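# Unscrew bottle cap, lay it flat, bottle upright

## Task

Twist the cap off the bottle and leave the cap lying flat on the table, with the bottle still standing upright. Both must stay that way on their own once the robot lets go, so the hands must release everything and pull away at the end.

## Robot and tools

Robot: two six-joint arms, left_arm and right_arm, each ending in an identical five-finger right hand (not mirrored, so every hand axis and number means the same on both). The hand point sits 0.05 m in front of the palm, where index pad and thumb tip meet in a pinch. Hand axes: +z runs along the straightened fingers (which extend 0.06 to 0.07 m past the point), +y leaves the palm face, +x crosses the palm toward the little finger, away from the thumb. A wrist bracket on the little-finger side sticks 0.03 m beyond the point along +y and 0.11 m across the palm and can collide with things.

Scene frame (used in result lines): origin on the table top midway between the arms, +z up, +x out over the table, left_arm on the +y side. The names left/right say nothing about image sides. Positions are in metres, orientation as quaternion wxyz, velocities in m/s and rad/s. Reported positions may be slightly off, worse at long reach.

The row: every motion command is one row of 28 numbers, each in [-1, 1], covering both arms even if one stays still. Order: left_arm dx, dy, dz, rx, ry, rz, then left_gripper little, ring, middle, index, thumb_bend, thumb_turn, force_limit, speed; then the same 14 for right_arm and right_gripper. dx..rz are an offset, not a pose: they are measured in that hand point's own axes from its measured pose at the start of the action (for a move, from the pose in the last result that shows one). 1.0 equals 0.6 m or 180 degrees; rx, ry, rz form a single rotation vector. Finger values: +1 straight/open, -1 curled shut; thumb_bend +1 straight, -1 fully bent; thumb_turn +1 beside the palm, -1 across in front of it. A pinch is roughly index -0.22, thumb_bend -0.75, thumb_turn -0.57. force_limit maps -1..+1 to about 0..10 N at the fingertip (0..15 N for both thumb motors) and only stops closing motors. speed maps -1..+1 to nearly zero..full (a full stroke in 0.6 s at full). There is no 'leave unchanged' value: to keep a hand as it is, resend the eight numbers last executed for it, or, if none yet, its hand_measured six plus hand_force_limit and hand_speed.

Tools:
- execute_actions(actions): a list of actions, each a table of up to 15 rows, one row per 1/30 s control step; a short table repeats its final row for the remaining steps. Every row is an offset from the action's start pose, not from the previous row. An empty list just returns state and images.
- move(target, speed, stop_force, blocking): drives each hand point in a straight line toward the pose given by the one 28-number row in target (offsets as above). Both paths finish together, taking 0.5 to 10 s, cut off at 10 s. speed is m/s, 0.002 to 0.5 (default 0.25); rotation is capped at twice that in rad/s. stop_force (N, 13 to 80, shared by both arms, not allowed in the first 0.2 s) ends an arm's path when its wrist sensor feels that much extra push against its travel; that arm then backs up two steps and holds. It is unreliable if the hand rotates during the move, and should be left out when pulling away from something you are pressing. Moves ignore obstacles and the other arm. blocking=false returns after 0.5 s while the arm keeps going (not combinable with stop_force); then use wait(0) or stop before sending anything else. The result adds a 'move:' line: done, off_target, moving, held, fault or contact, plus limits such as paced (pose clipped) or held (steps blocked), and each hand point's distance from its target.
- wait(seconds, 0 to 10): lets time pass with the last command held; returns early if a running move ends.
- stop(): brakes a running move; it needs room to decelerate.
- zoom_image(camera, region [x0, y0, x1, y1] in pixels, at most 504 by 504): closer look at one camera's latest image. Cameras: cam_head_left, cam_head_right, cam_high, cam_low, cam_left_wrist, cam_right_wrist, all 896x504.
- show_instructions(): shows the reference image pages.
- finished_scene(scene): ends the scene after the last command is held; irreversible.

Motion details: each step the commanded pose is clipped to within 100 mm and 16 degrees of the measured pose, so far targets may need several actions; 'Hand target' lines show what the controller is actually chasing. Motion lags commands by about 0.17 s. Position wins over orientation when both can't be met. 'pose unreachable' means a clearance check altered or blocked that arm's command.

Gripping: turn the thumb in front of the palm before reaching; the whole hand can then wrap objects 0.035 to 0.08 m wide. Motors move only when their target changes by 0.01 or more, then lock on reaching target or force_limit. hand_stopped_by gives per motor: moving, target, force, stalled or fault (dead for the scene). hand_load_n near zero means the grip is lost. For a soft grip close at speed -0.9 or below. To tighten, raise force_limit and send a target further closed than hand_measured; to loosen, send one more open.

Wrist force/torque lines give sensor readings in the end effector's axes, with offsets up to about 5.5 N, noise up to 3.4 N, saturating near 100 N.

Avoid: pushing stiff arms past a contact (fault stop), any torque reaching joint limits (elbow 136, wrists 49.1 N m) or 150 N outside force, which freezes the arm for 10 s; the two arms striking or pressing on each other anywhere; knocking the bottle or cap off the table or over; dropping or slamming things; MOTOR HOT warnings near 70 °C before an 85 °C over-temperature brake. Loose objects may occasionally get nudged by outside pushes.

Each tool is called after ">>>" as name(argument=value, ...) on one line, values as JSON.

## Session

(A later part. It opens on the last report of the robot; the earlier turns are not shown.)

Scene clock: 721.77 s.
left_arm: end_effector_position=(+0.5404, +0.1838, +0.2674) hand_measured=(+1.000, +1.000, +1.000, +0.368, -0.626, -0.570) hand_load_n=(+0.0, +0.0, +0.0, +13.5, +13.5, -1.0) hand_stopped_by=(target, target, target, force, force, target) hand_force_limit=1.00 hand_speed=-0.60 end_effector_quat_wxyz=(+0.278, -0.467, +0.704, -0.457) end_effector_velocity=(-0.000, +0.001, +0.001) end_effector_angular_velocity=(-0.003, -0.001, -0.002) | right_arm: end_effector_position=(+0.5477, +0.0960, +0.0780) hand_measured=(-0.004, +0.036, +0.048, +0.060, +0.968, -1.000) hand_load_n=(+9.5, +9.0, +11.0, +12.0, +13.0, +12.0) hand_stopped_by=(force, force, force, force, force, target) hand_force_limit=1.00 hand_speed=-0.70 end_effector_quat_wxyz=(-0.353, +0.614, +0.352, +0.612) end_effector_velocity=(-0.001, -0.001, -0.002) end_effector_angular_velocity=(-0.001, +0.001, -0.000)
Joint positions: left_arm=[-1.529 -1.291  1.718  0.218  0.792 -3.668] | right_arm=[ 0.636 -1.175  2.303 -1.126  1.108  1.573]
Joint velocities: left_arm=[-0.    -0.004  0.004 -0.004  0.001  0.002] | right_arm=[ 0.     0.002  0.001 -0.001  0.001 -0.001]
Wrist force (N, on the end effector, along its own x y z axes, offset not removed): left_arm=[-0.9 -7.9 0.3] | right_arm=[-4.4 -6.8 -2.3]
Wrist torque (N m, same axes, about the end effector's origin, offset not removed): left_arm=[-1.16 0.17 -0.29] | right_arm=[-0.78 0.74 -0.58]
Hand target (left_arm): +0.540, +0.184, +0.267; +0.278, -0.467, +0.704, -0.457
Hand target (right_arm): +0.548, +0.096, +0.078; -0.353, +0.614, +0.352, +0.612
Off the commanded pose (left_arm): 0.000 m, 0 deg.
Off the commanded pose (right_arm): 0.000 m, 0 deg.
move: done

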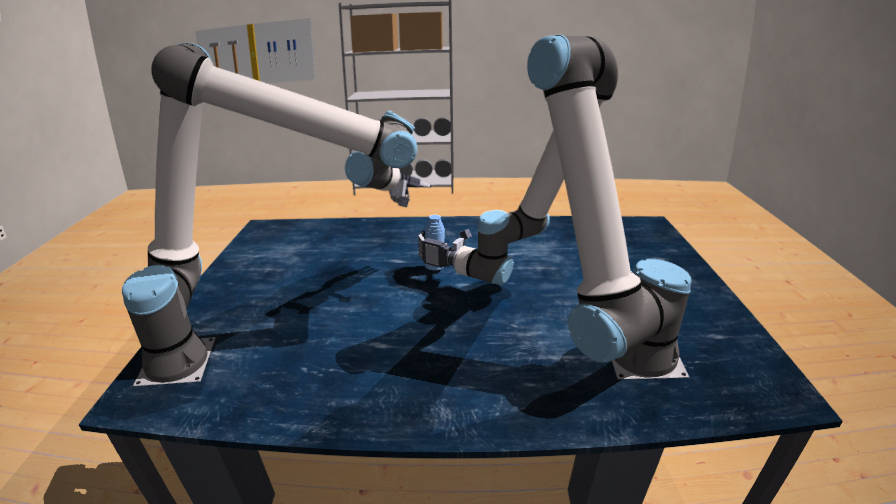

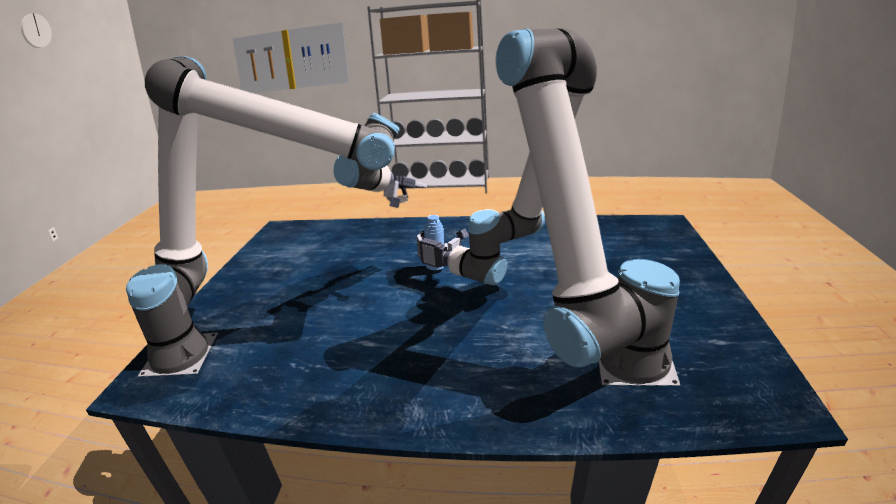

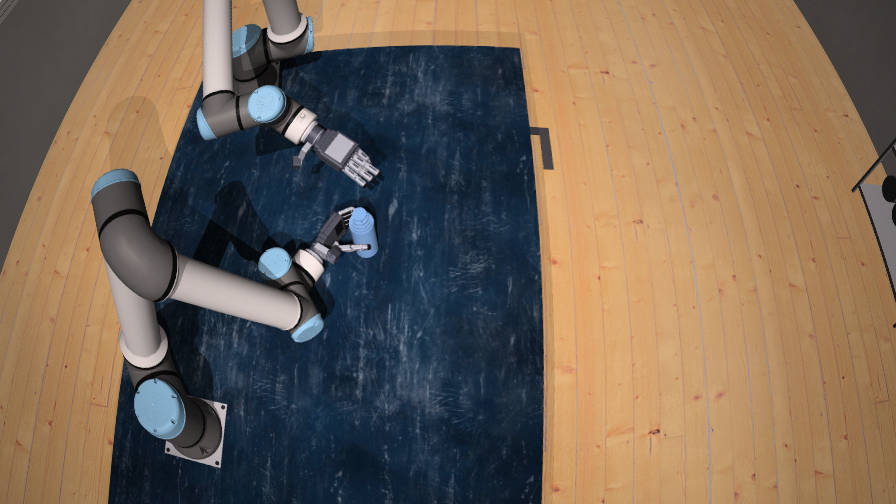

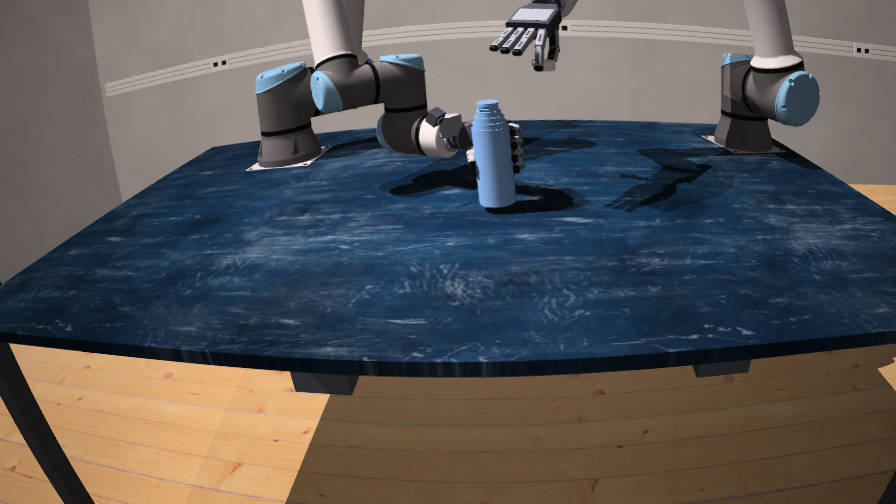

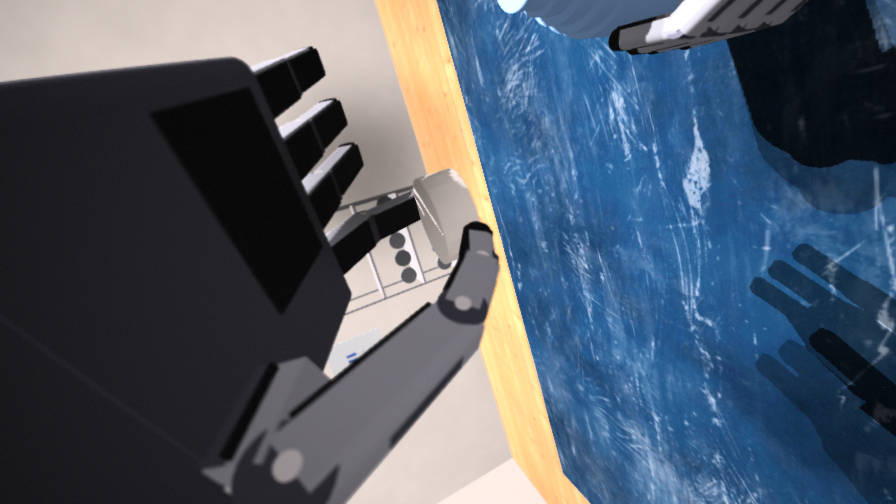

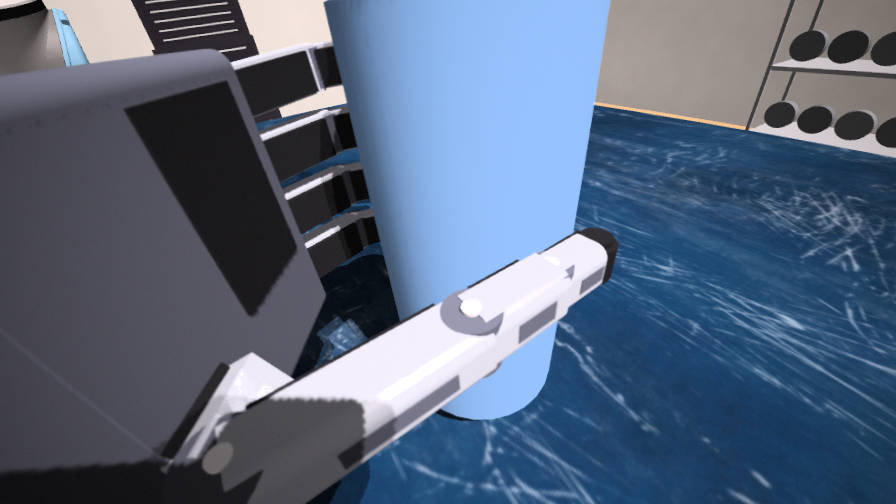

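>>> move(target=[-0.2938,0.409,0.0543,0,0,0,1,1,1,-0.5,-1,-0.57,1,-0.6, 0,0,0,0,0,0,-0.98,-0.98,-0.98,-0.98,0.0,-1,1,-0.7], speed=0.3)

>>> zoom_image(camera="cam_low", region=[420,60,760,260])

Scene clock: 730.33 s.
left_arm: end_effector_position=(+0.5402, +0.3682, +0.0261) hand_measured=(+1.000, +1.000, +1.000, +0.368, -0.626, -0.570) hand_load_n=(+0.0, +0.0, +0.0, +13.5, +13.5, -1.0) hand_stopped_by=(target, target, target, force, force, target) hand_force_limit=1.00 hand_speed=-0.60 end_effector_quat_wxyz=(+0.278, -0.467, +0.704, -0.457) end_effector_velocity=(+0.001, +0.001, -0.002) end_effector_angular_velocity=(-0.001, -0.002, +0.000) | right_arm: end_effector_position=(+0.5477, +0.0960, +0.0780) hand_measured=(-0.004, +0.036, +0.048, +0.060, +0.968, -1.000) hand_load_n=(+9.5, +9.0, +11.0, +12.0, +13.0, +12.0) hand_stopped_by=(force, force, force, force, force, target) hand_force_limit=1.00 hand_speed=-0.70 end_effector_quat_wxyz=(-0.353, +0.614, +0.352, +0.612) end_effector_velocity=(-0.000, -0.000, -0.000) end_effector_angular_velocity=(+0.000, +0.001, -0.000)
Joint positions: left_arm=[-1.431 -1.248  2.202 -0.362  0.872 -3.591] | right_arm=[ 0.636 -1.175  2.303 -1.126  1.108  1.573]
Joint velocities: left_arm=[ 0.002  0.003  0.003 -0.009  0.     0.002] | right_arm=[-0.    -0.     0.     0.     0.     0.001]
Wrist force (N, on the end effector, along its own x y z axes, offset not removed): left_arm=[-4.0 -1.0 3.9] | right_arm=[-2.0 -1.9 0.1]
Wrist torque (N m, same axes, about the end effector's origin, offset not removed): left_arm=[-0.05 0.52 -0.20] | right_arm=[-0.17 0.37 -0.45]
Hand target (left_arm): +0.540, +0.368, +0.026; +0.278, -0.467, +0.704, -0.457
Hand target (right_arm): +0.548, +0.096, +0.078; -0.353, +0.614, +0.352, +0.612
Off the commanded pose (left_arm): 0.001 m, 0 deg.
Off the commanded pose (right_arm): 0.000 m, 0 deg.
move: done

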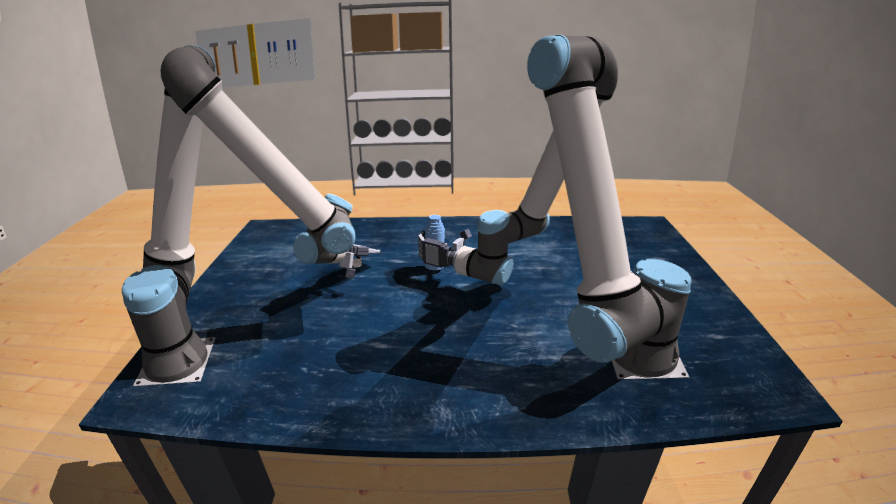

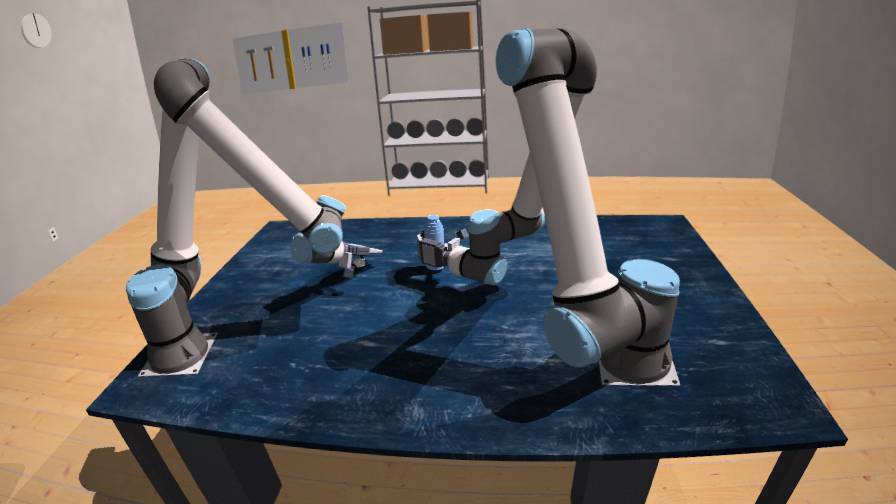

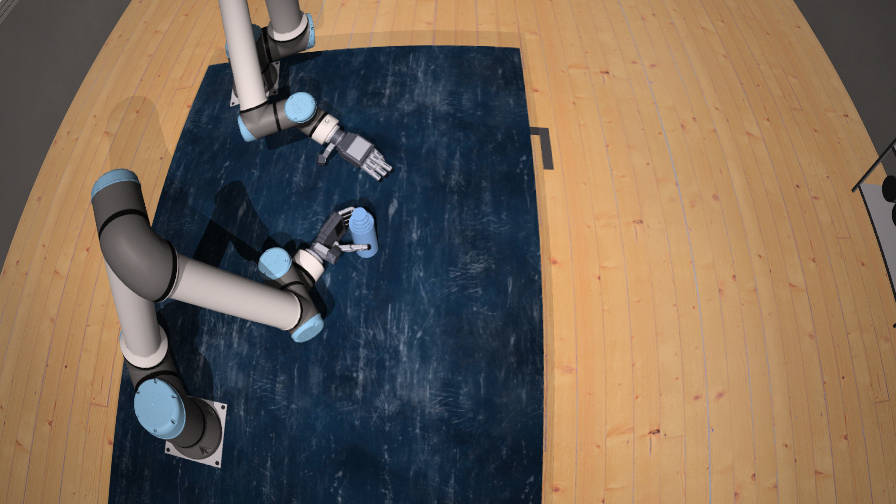

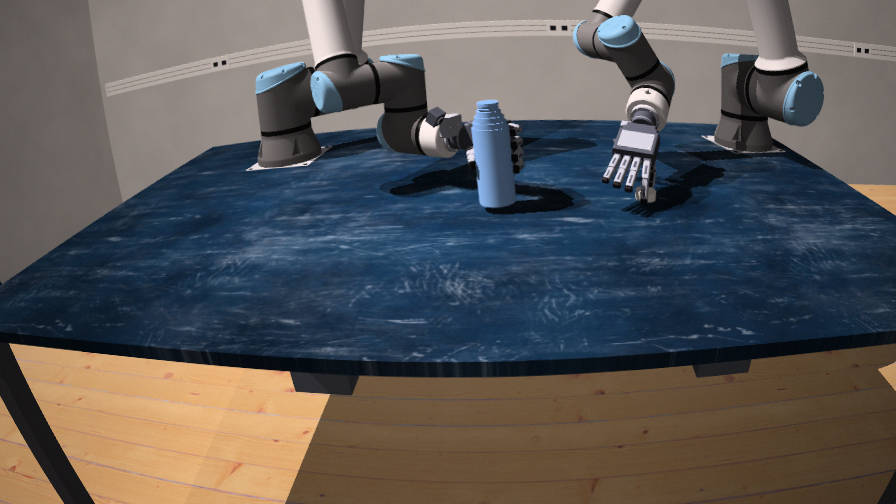

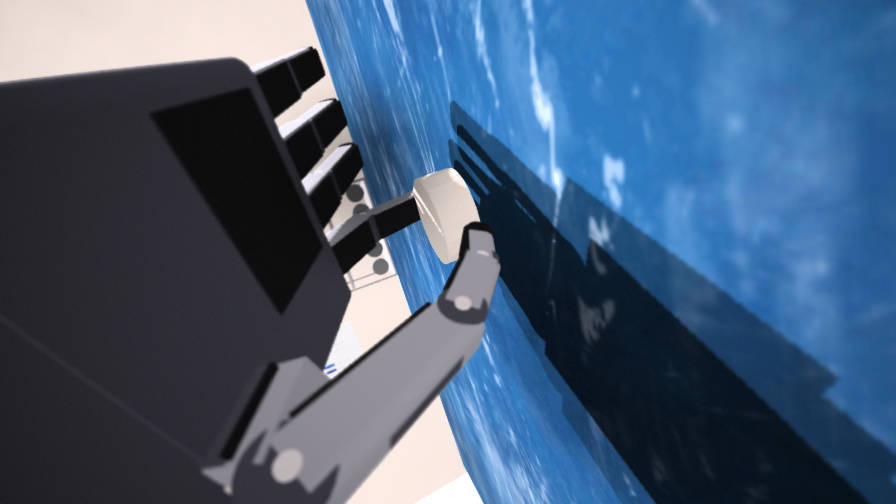

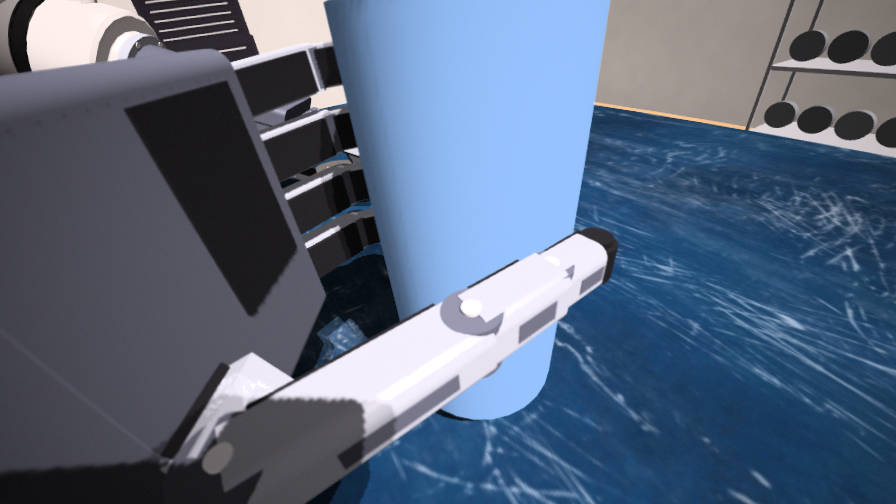

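Region (420, 60, 760, 260) of cam_low's 896x504 image, scaled by 1.482, with more detail than that image has; it fills the top 296 rows of this view, and the rest is white.

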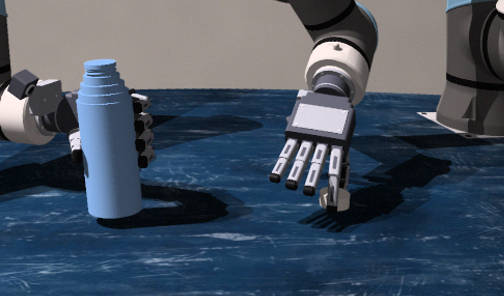

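>>> move(target=[-0.0012,0.0301,0.0142,0,0,0,1,1,1,-0.5,-1,-0.57,1,-0.6, -0.0367,0,0,0,0,0,-0.98,-0.98,-0.98,-0.98,0.0,-1,1,-0.7], speed=0.005, stop_force=13)

>>> zoom_image(camera="cam_low", region=[420,60,760,260])

Scene clock: 746.70 s.
left_arm: end_effector_position=(+0.5402, +0.3682, +0.0086) hand_measured=(+1.000, +1.000, +1.000, +0.368, -0.626, -0.570) hand_load_n=(+0.0, +0.0, +0.0, +15.0, +13.0, -1.0) hand_stopped_by=(target, target, target, force, force, target) hand_force_limit=1.00 hand_speed=-0.60 end_effector_quat_wxyz=(+0.278, -0.467, +0.704, -0.457) end_effector_velocity=(-0.001, +0.001, +0.000) end_effector_angular_velocity=(+0.003, +0.002, -0.001) | right_arm: end_effector_position=(+0.5476, +0.0960, +0.0637) hand_measured=(-0.004, +0.036, +0.048, +0.060, +0.968, -1.000) hand_load_n=(+11.5, +10.5, +11.0, +11.0, +13.5, +8.0) hand_stopped_by=(force, force, force, force, force, target) hand_force_limit=1.00 hand_speed=-0.70 end_effector_quat_wxyz=(-0.353, +0.614, +0.352, +0.612) end_effector_velocity=(+0.000, +0.000, +0.001) end_effector_angular_velocity=(+0.002, -0.000, -0.000)
Joint positions: left_arm=[-1.431 -1.218  2.209 -0.398  0.872 -3.591] | right_arm=[ 0.636 -1.146  2.305 -1.157  1.108  1.572]
Joint velocities: left_arm=[-0.    -0.001  0.     0.004  0.001  0.   ] | right_arm=[ 0.    -0.001  0.    -0.     0.     0.002]
Wrist force (N, on the end effector, along its own x y z axes, offset not removed): left_arm=[-2.9 -20.9 -13.1] | right_arm=[9.4 -2.2 -3.9]
Wrist torque (N m, same axes, about the end effector's origin, offset not removed): left_arm=[0.45 0.59 -0.32] | right_arm=[0.23 -0.25 -0.43]
Hand target (left_arm): +0.540, +0.368, +0.009; +0.278, -0.467, +0.704, -0.457
Hand target (right_arm): +0.548, +0.096, +0.064; -0.353, +0.614, +0.352, +0.612
Off the commanded pose (left_arm): 0.003 m, 0 deg.
Off the commanded pose (right_arm): 0.008 m, 0 deg.
move: contact (left_arm, right_arm)

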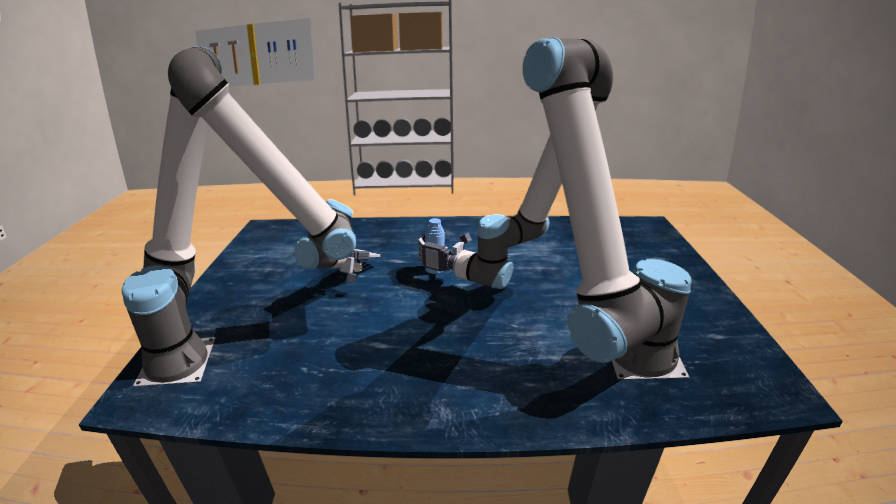

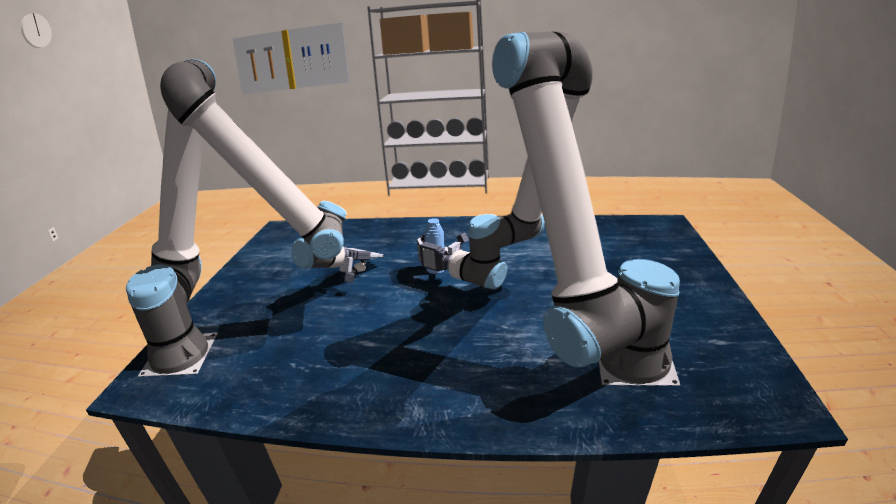

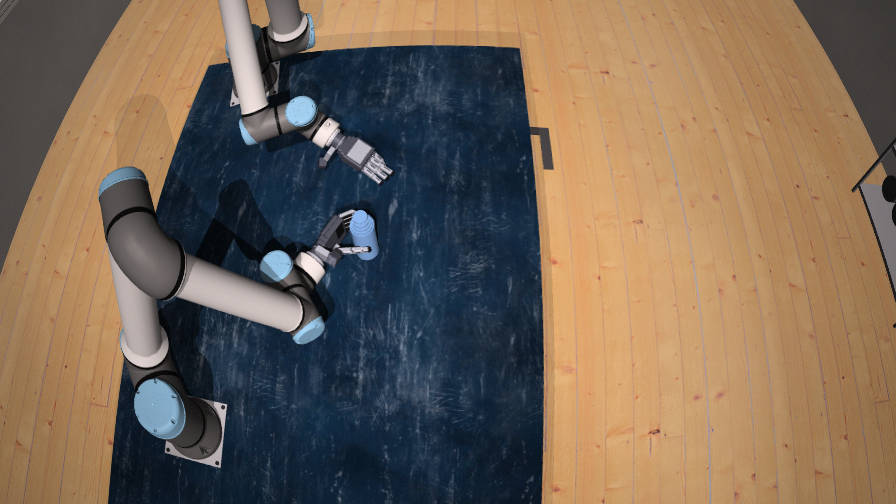

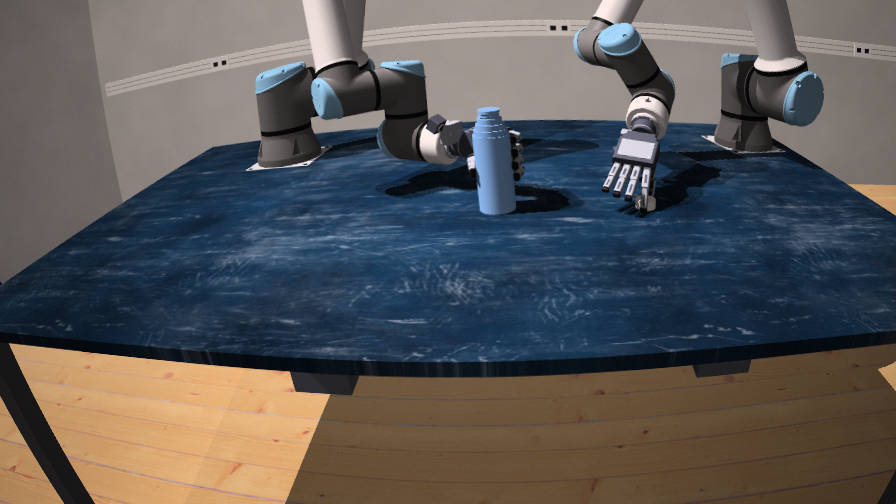

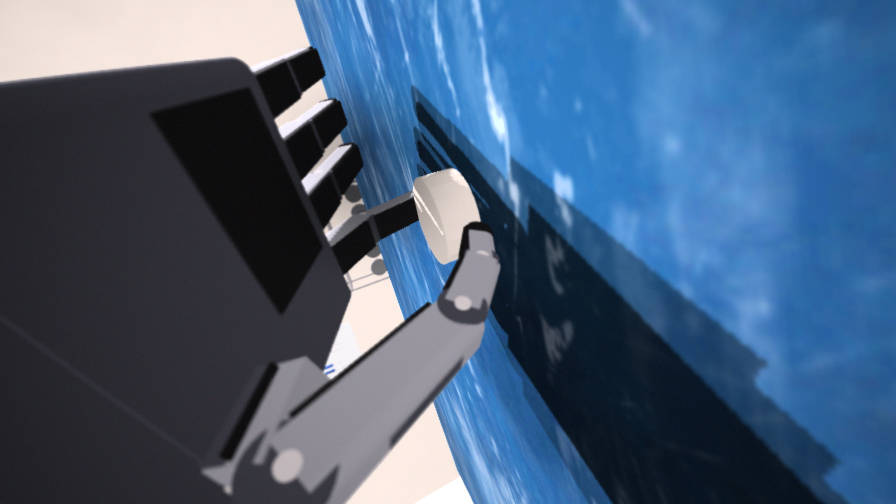

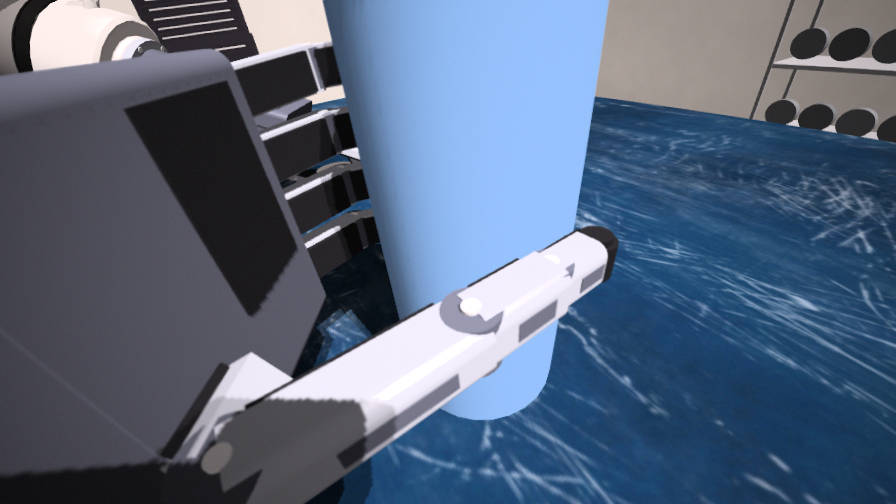

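Region (420, 60, 760, 260) of cam_low's 896x504 image, scaled by 1.482, with more detail than that image has; it fills the top 296 rows of this view, and the rest is white.

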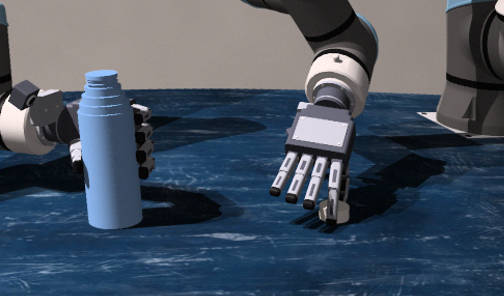

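>>> execute_actions(actions=[[[0.0001,-0.0015,-0.0007,0,0,0,1,1,1,0.65,0.0,-0.57,1,-0.5, 0.001,0,0,0,0,0,0.2,0.2,0.2,0.2,0.3,-1,1,-0.7]],[[0,0,0,0,0,0,1,1,1,0.65,0.0,-0.57,1,-0.5, 0,0,0,0,0,0,0.2,0.2,0.2,0.2,0.3,-1,1,-0.7]]])

>>> zoom_image(camera="cam_low", region=[420,60,760,260])

Scene clock: 762.57 s.
left_arm: end_effector_position=(+0.5403, +0.3681, +0.0096) hand_measured=(+1.000, +1.000, +1.000, +0.650, -0.404, -0.570) hand_load_n=(+0.0, +0.0, +0.0, +0.0, -16.0, -0.5) hand_stopped_by=(target, target, target, target, moving, target) hand_force_limit=1.00 hand_speed=-0.50 end_effector_quat_wxyz=(+0.278, -0.467, +0.704, -0.457) end_effector_velocity=(+0.000, -0.001, +0.001) end_effector_angular_velocity=(-0.002, -0.001, -0.000) | right_arm: end_effector_position=(+0.5476, +0.0960, +0.0643) hand_measured=(+0.200, +0.200, +0.200, +0.200, +0.682, -1.000) hand_load_n=(+0.5, +1.5, +0.0, +2.0, +3.5, +0.5) hand_stopped_by=(target, target, target, target, moving, target) hand_force_limit=1.00 hand_speed=-0.70 end_effector_quat_wxyz=(-0.353, +0.614, +0.352, +0.612) end_effector_velocity=(+0.001, +0.000, +0.001) end_effector_angular_velocity=(+0.000, -0.001, -0.001)
Joint positions: left_arm=[-1.431 -1.22   2.209 -0.396  0.872 -3.591] | right_arm=[ 0.636 -1.147  2.305 -1.156  1.108  1.573]
Joint velocities: left_arm=[-0.    -0.    -0.001 -0.001  0.     0.   ] | right_arm=[-0.    -0.001 -0.001  0.     0.001 -0.   ]
Wrist force (N, on the end effector, along its own x y z axes, offset not removed): left_arm=[5.1 -17.2 1.2] | right_arm=[-0.3 0.8 -0.4]
Wrist torque (N m, same axes, about the end effector's origin, offset not removed): left_arm=[0.02 -0.72 0.29] | right_arm=[0.28 -0.10 -0.26]
Hand target (left_arm): +0.540, +0.368, +0.010; +0.278, -0.467, +0.704, -0.457
Hand target (right_arm): +0.548, +0.096, +0.064; -0.353, +0.614, +0.352, +0.612
Off the commanded pose (left_arm): 0.000 m, 0 deg.
Off the commanded pose (right_arm): 0.000 m, 0 deg.
Step readings (end_effector_position; steps 1 to 15: 1st action; 16 to 30: 2nd action):
0: left_arm (+0.5402, +0.3682, +0.0088) | right_arm (+0.5476, +0.0960, +0.0637)
1: left_arm (+0.5402, +0.3682, +0.0088) | right_arm (+0.5476, +0.0960, +0.0637)
2: left_arm (+0.5402, +0.3682, +0.0089) | right_arm (+0.5476, +0.0960, +0.0639)
4: left_arm (+0.5402, +0.3682, +0.0092) | right_arm (+0.5476, +0.0960, +0.0640)
8: left_arm (+0.5402, +0.3682, +0.0095) | right_arm (+0.5476, +0.0960, +0.0642)
15: left_arm (+0.5402, +0.3681, +0.0096) | right_arm (+0.5476, +0.0960, +0.0643)
16: left_arm (+0.5402, +0.3681, +0.0096) | right_arm (+0.5476, +0.0960, +0.0643)
17: left_arm (+0.5402, +0.3681, +0.0096) | right_arm (+0.5476, +0.0960, +0.0643)
19: left_arm (+0.5403, +0.3681, +0.0096) | right_arm (+0.5476, +0.0960, +0.0643)
23: left_arm (+0.5403, +0.3681, +0.0096) | right_arm (+0.5476, +0.0960, +0.0643)
30: end_effector_position above

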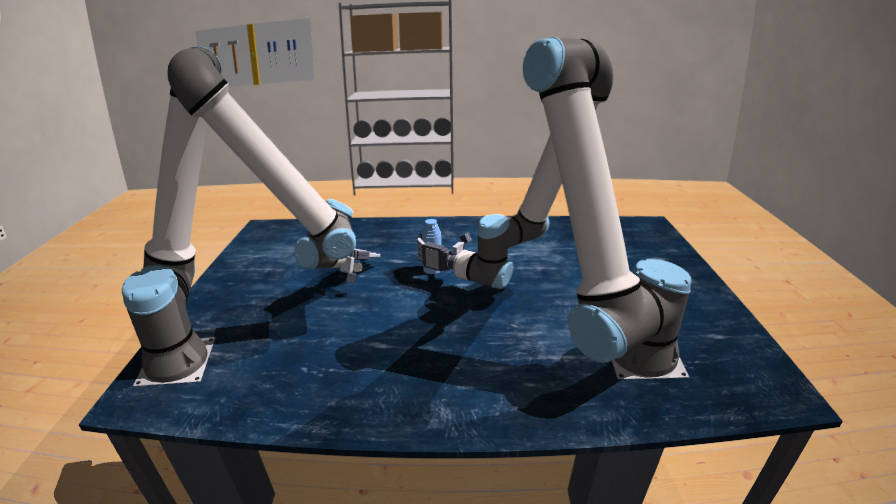

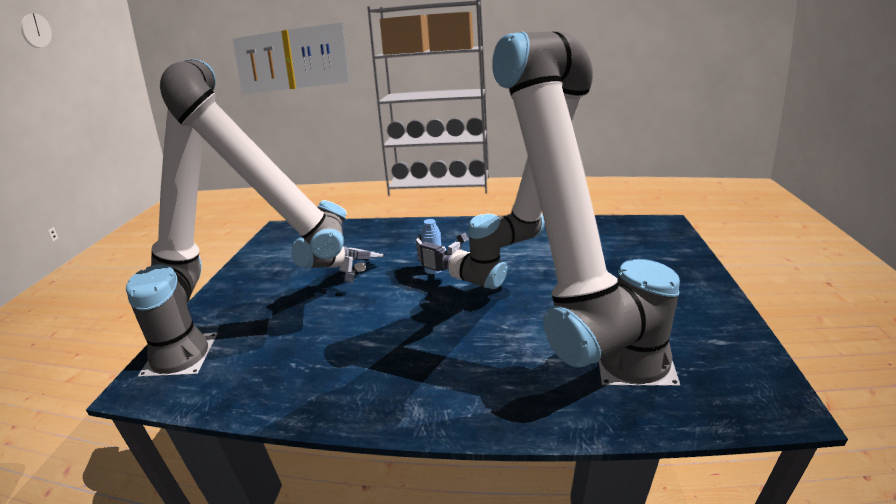

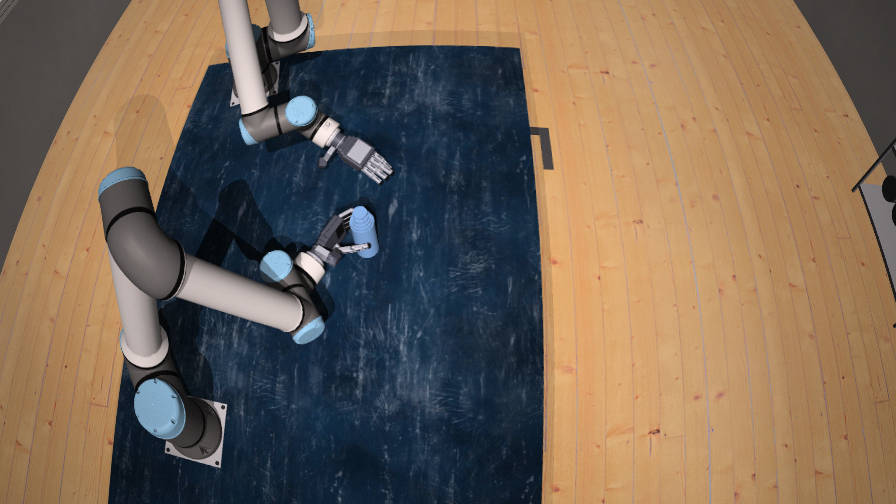

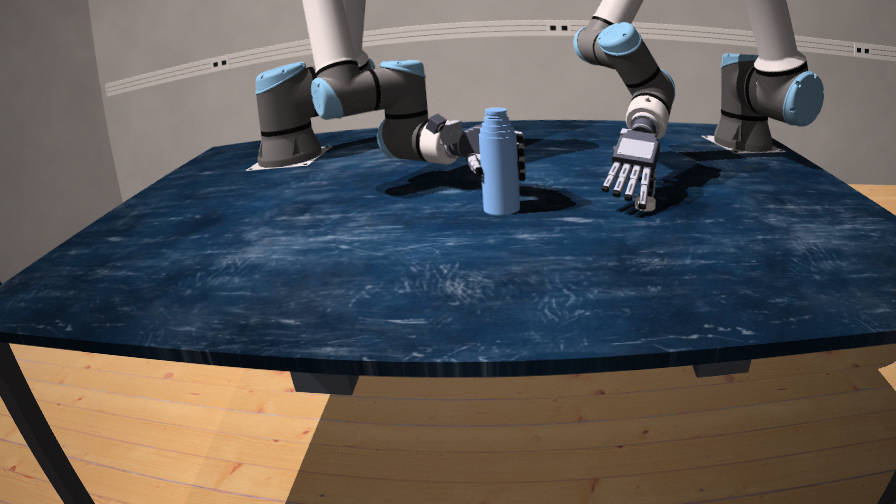

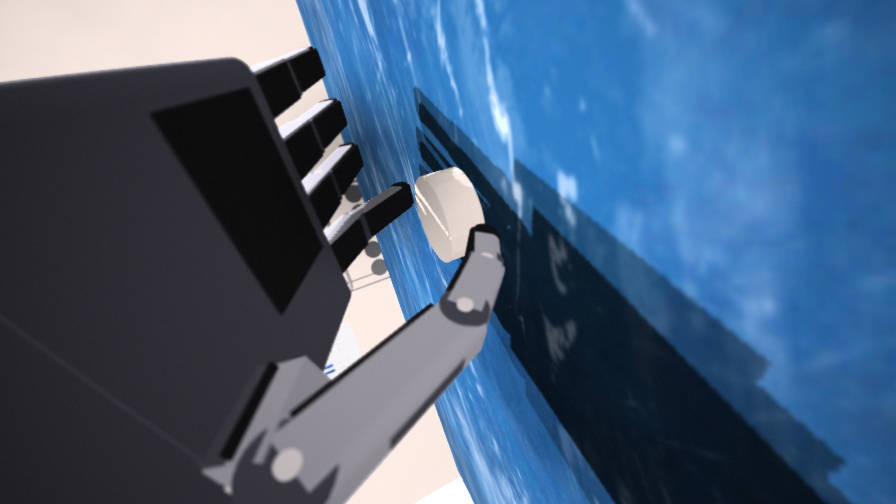

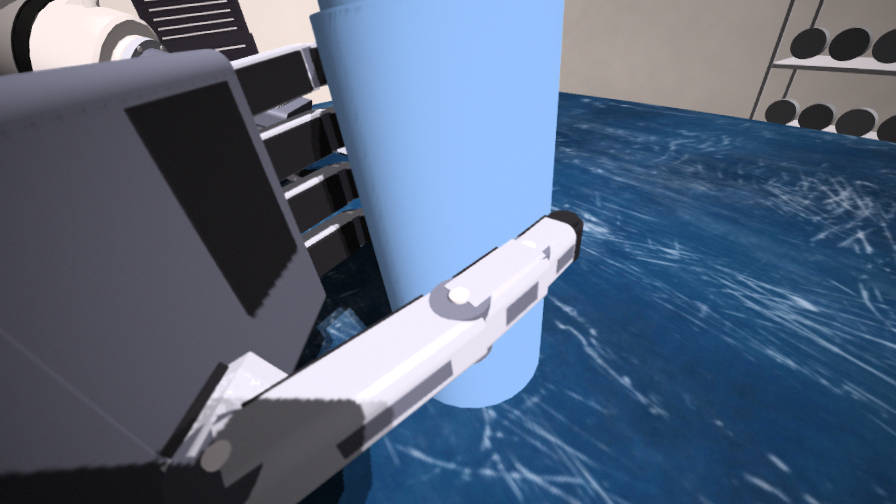

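Region (420, 60, 760, 260) of cam_low's 896x504 image, scaled by 1.482, with more detail than that image has; it fills the top 296 rows of this view, and the rest is white.

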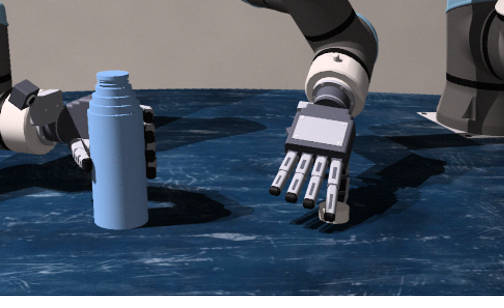

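>>> execute_actions(actions=[[[0.0002,-0.0045,-0.0021,0,0,0,1,1,1,0.67,0.05,-0.57,1,-0.3, 0,0,0,0,0,0,0.6,0.6,0.6,0.6,1,-1,1,-0.5]],[[0.0002,-0.0045,-0.0021,0,0,0,1,1,1,0.67,0.05,-0.57,1,-0.3, 0,0,0,0,0,0,1,1,1,1,1,-1,1,-0.3]]])

>>> zoom_image(camera="cam_low", region=[420,60,760,260])

Scene clock: 772.37 s.
left_arm: end_effector_position=(+0.5403, +0.3680, +0.0155) hand_measured=(+1.000, +1.000, +1.000, +0.670, -0.100, -0.570) hand_load_n=(+0.0, +0.0, +0.0, +0.0, -16.0, -0.5) hand_stopped_by=(target, target, target, target, stalled, target) hand_force_limit=1.00 hand_speed=-0.30 end_effector_quat_wxyz=(+0.278, -0.467, +0.704, -0.457) end_effector_velocity=(+0.000, -0.001, +0.001) end_effector_angular_velocity=(-0.003, -0.001, -0.001) | right_arm: end_effector_position=(+0.5476, +0.0960, +0.0643) hand_measured=(+1.000, +1.000, +1.000, +1.000, +1.000, -1.000) hand_load_n=(+0.0, +0.0, +0.0, +0.0, +0.0, +0.0) hand_stopped_by=(moving, moving, moving, moving, target, target) hand_force_limit=1.00 hand_speed=-0.30 end_effector_quat_wxyz=(-0.353, +0.614, +0.352, +0.612) end_effector_velocity=(-0.001, -0.001, -0.001) end_effector_angular_velocity=(-0.001, +0.001, -0.000)
Joint positions: left_arm=[-1.431 -1.23   2.206 -0.384  0.872 -3.591] | right_arm=[ 0.636 -1.147  2.305 -1.156  1.108  1.573]
Joint velocities: left_arm=[-0.001 -0.001 -0.001 -0.001 -0.     0.   ] | right_arm=[-0.     0.     0.001  0.001  0.    -0.   ]
Wrist force (N, on the end effector, along its own x y z axes, offset not removed): left_arm=[3.8 -20.7 5.7] | right_arm=[5.5 -1.5 4.7]
Wrist torque (N m, same axes, about the end effector's origin, offset not removed): left_arm=[-0.91 -0.54 -0.07] | right_arm=[-0.40 -1.12 0.25]
Hand target (left_arm): +0.540, +0.368, +0.016; +0.278, -0.467, +0.704, -0.457
Hand target (right_arm): +0.548, +0.096, +0.064; -0.353, +0.614, +0.352, +0.612
Off the commanded pose (left_arm): 0.000 m, 0 deg.
Off the commanded pose (right_arm): 0.000 m, 0 deg.
Step readings (end_effector_position; steps 1 to 15: 1st action; 16 to 30: 2nd action):
0: left_arm (+0.5402, +0.3681, +0.0096) | right_arm (+0.5476, +0.0960, +0.0643)
1: left_arm (+0.5402, +0.3681, +0.0096) | right_arm (+0.5476, +0.0960, +0.0643)
2: left_arm (+0.5402, +0.3682, +0.0100) | right_arm (+0.5476, +0.0960, +0.0643)
4: left_arm (+0.5402, +0.3683, +0.0110) | right_arm (+0.5476, +0.0960, +0.0643)
8: left_arm (+0.5402, +0.3681, +0.0121) | right_arm (+0.5476, +0.0960, +0.0643)
15: left_arm (+0.5403, +0.3680, +0.0126) | right_arm (+0.5476, +0.0960, +0.0643)
16: left_arm (+0.5403, +0.3680, +0.0126) | right_arm (+0.5476, +0.0960, +0.0643)
17: left_arm (+0.5403, +0.3680, +0.0131) | right_arm (+0.5476, +0.0960, +0.0643)
19: left_arm (+0.5403, +0.3680, +0.0141) | right_arm (+0.5476, +0.0960, +0.0643)
23: left_arm (+0.5403, +0.3680, +0.0152) | right_arm (+0.5476, +0.0960, +0.0643)
30: end_effector_position above

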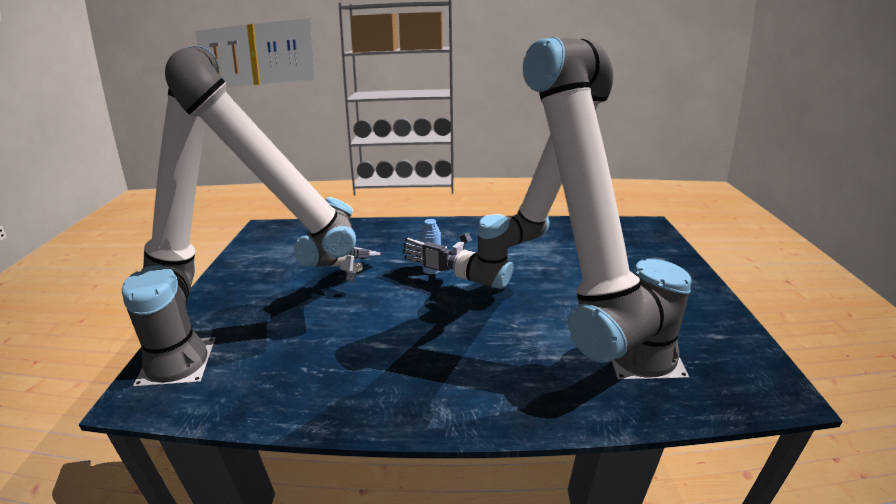

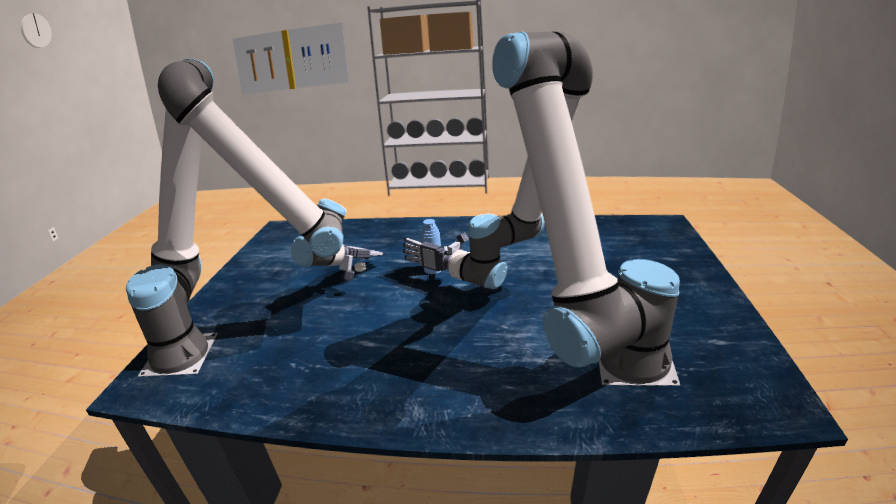

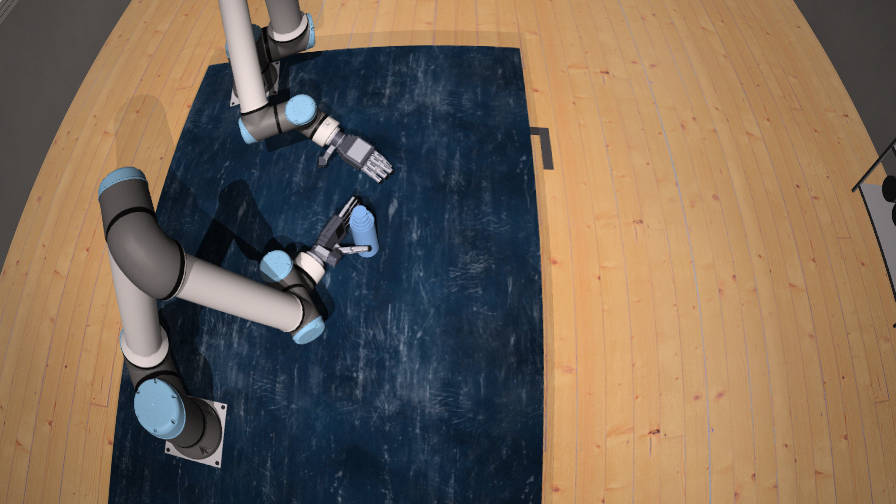

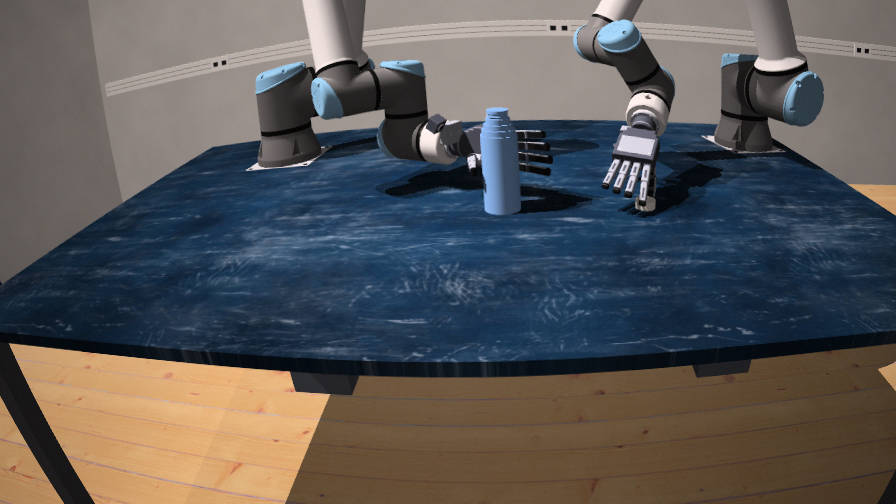

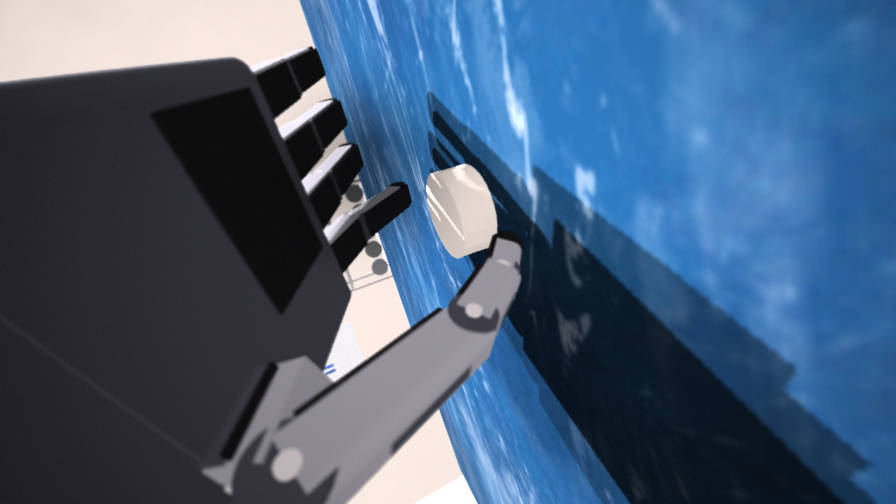

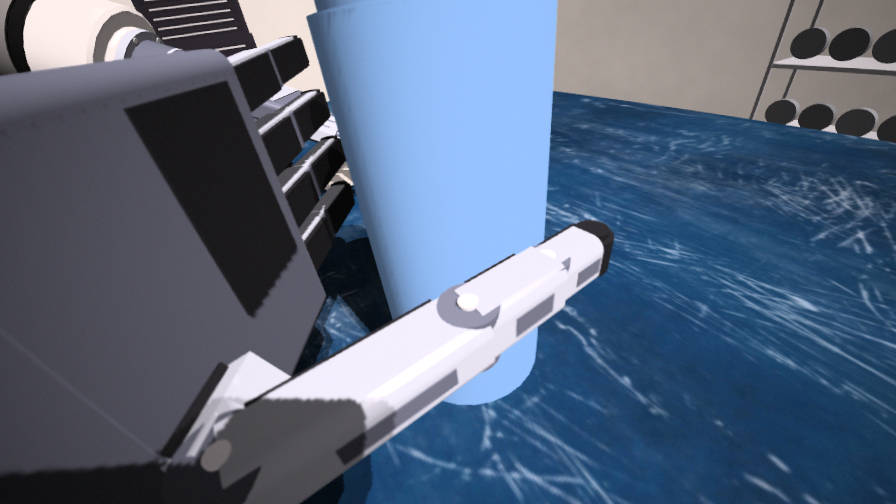

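Region (420, 60, 760, 260) of cam_low's 896x504 image, scaled by 1.482, with more detail than that image has; it fills the top 296 rows of this view, and the rest is white.

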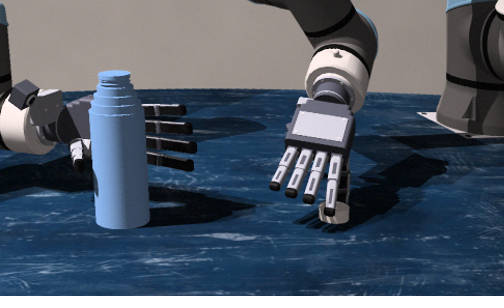

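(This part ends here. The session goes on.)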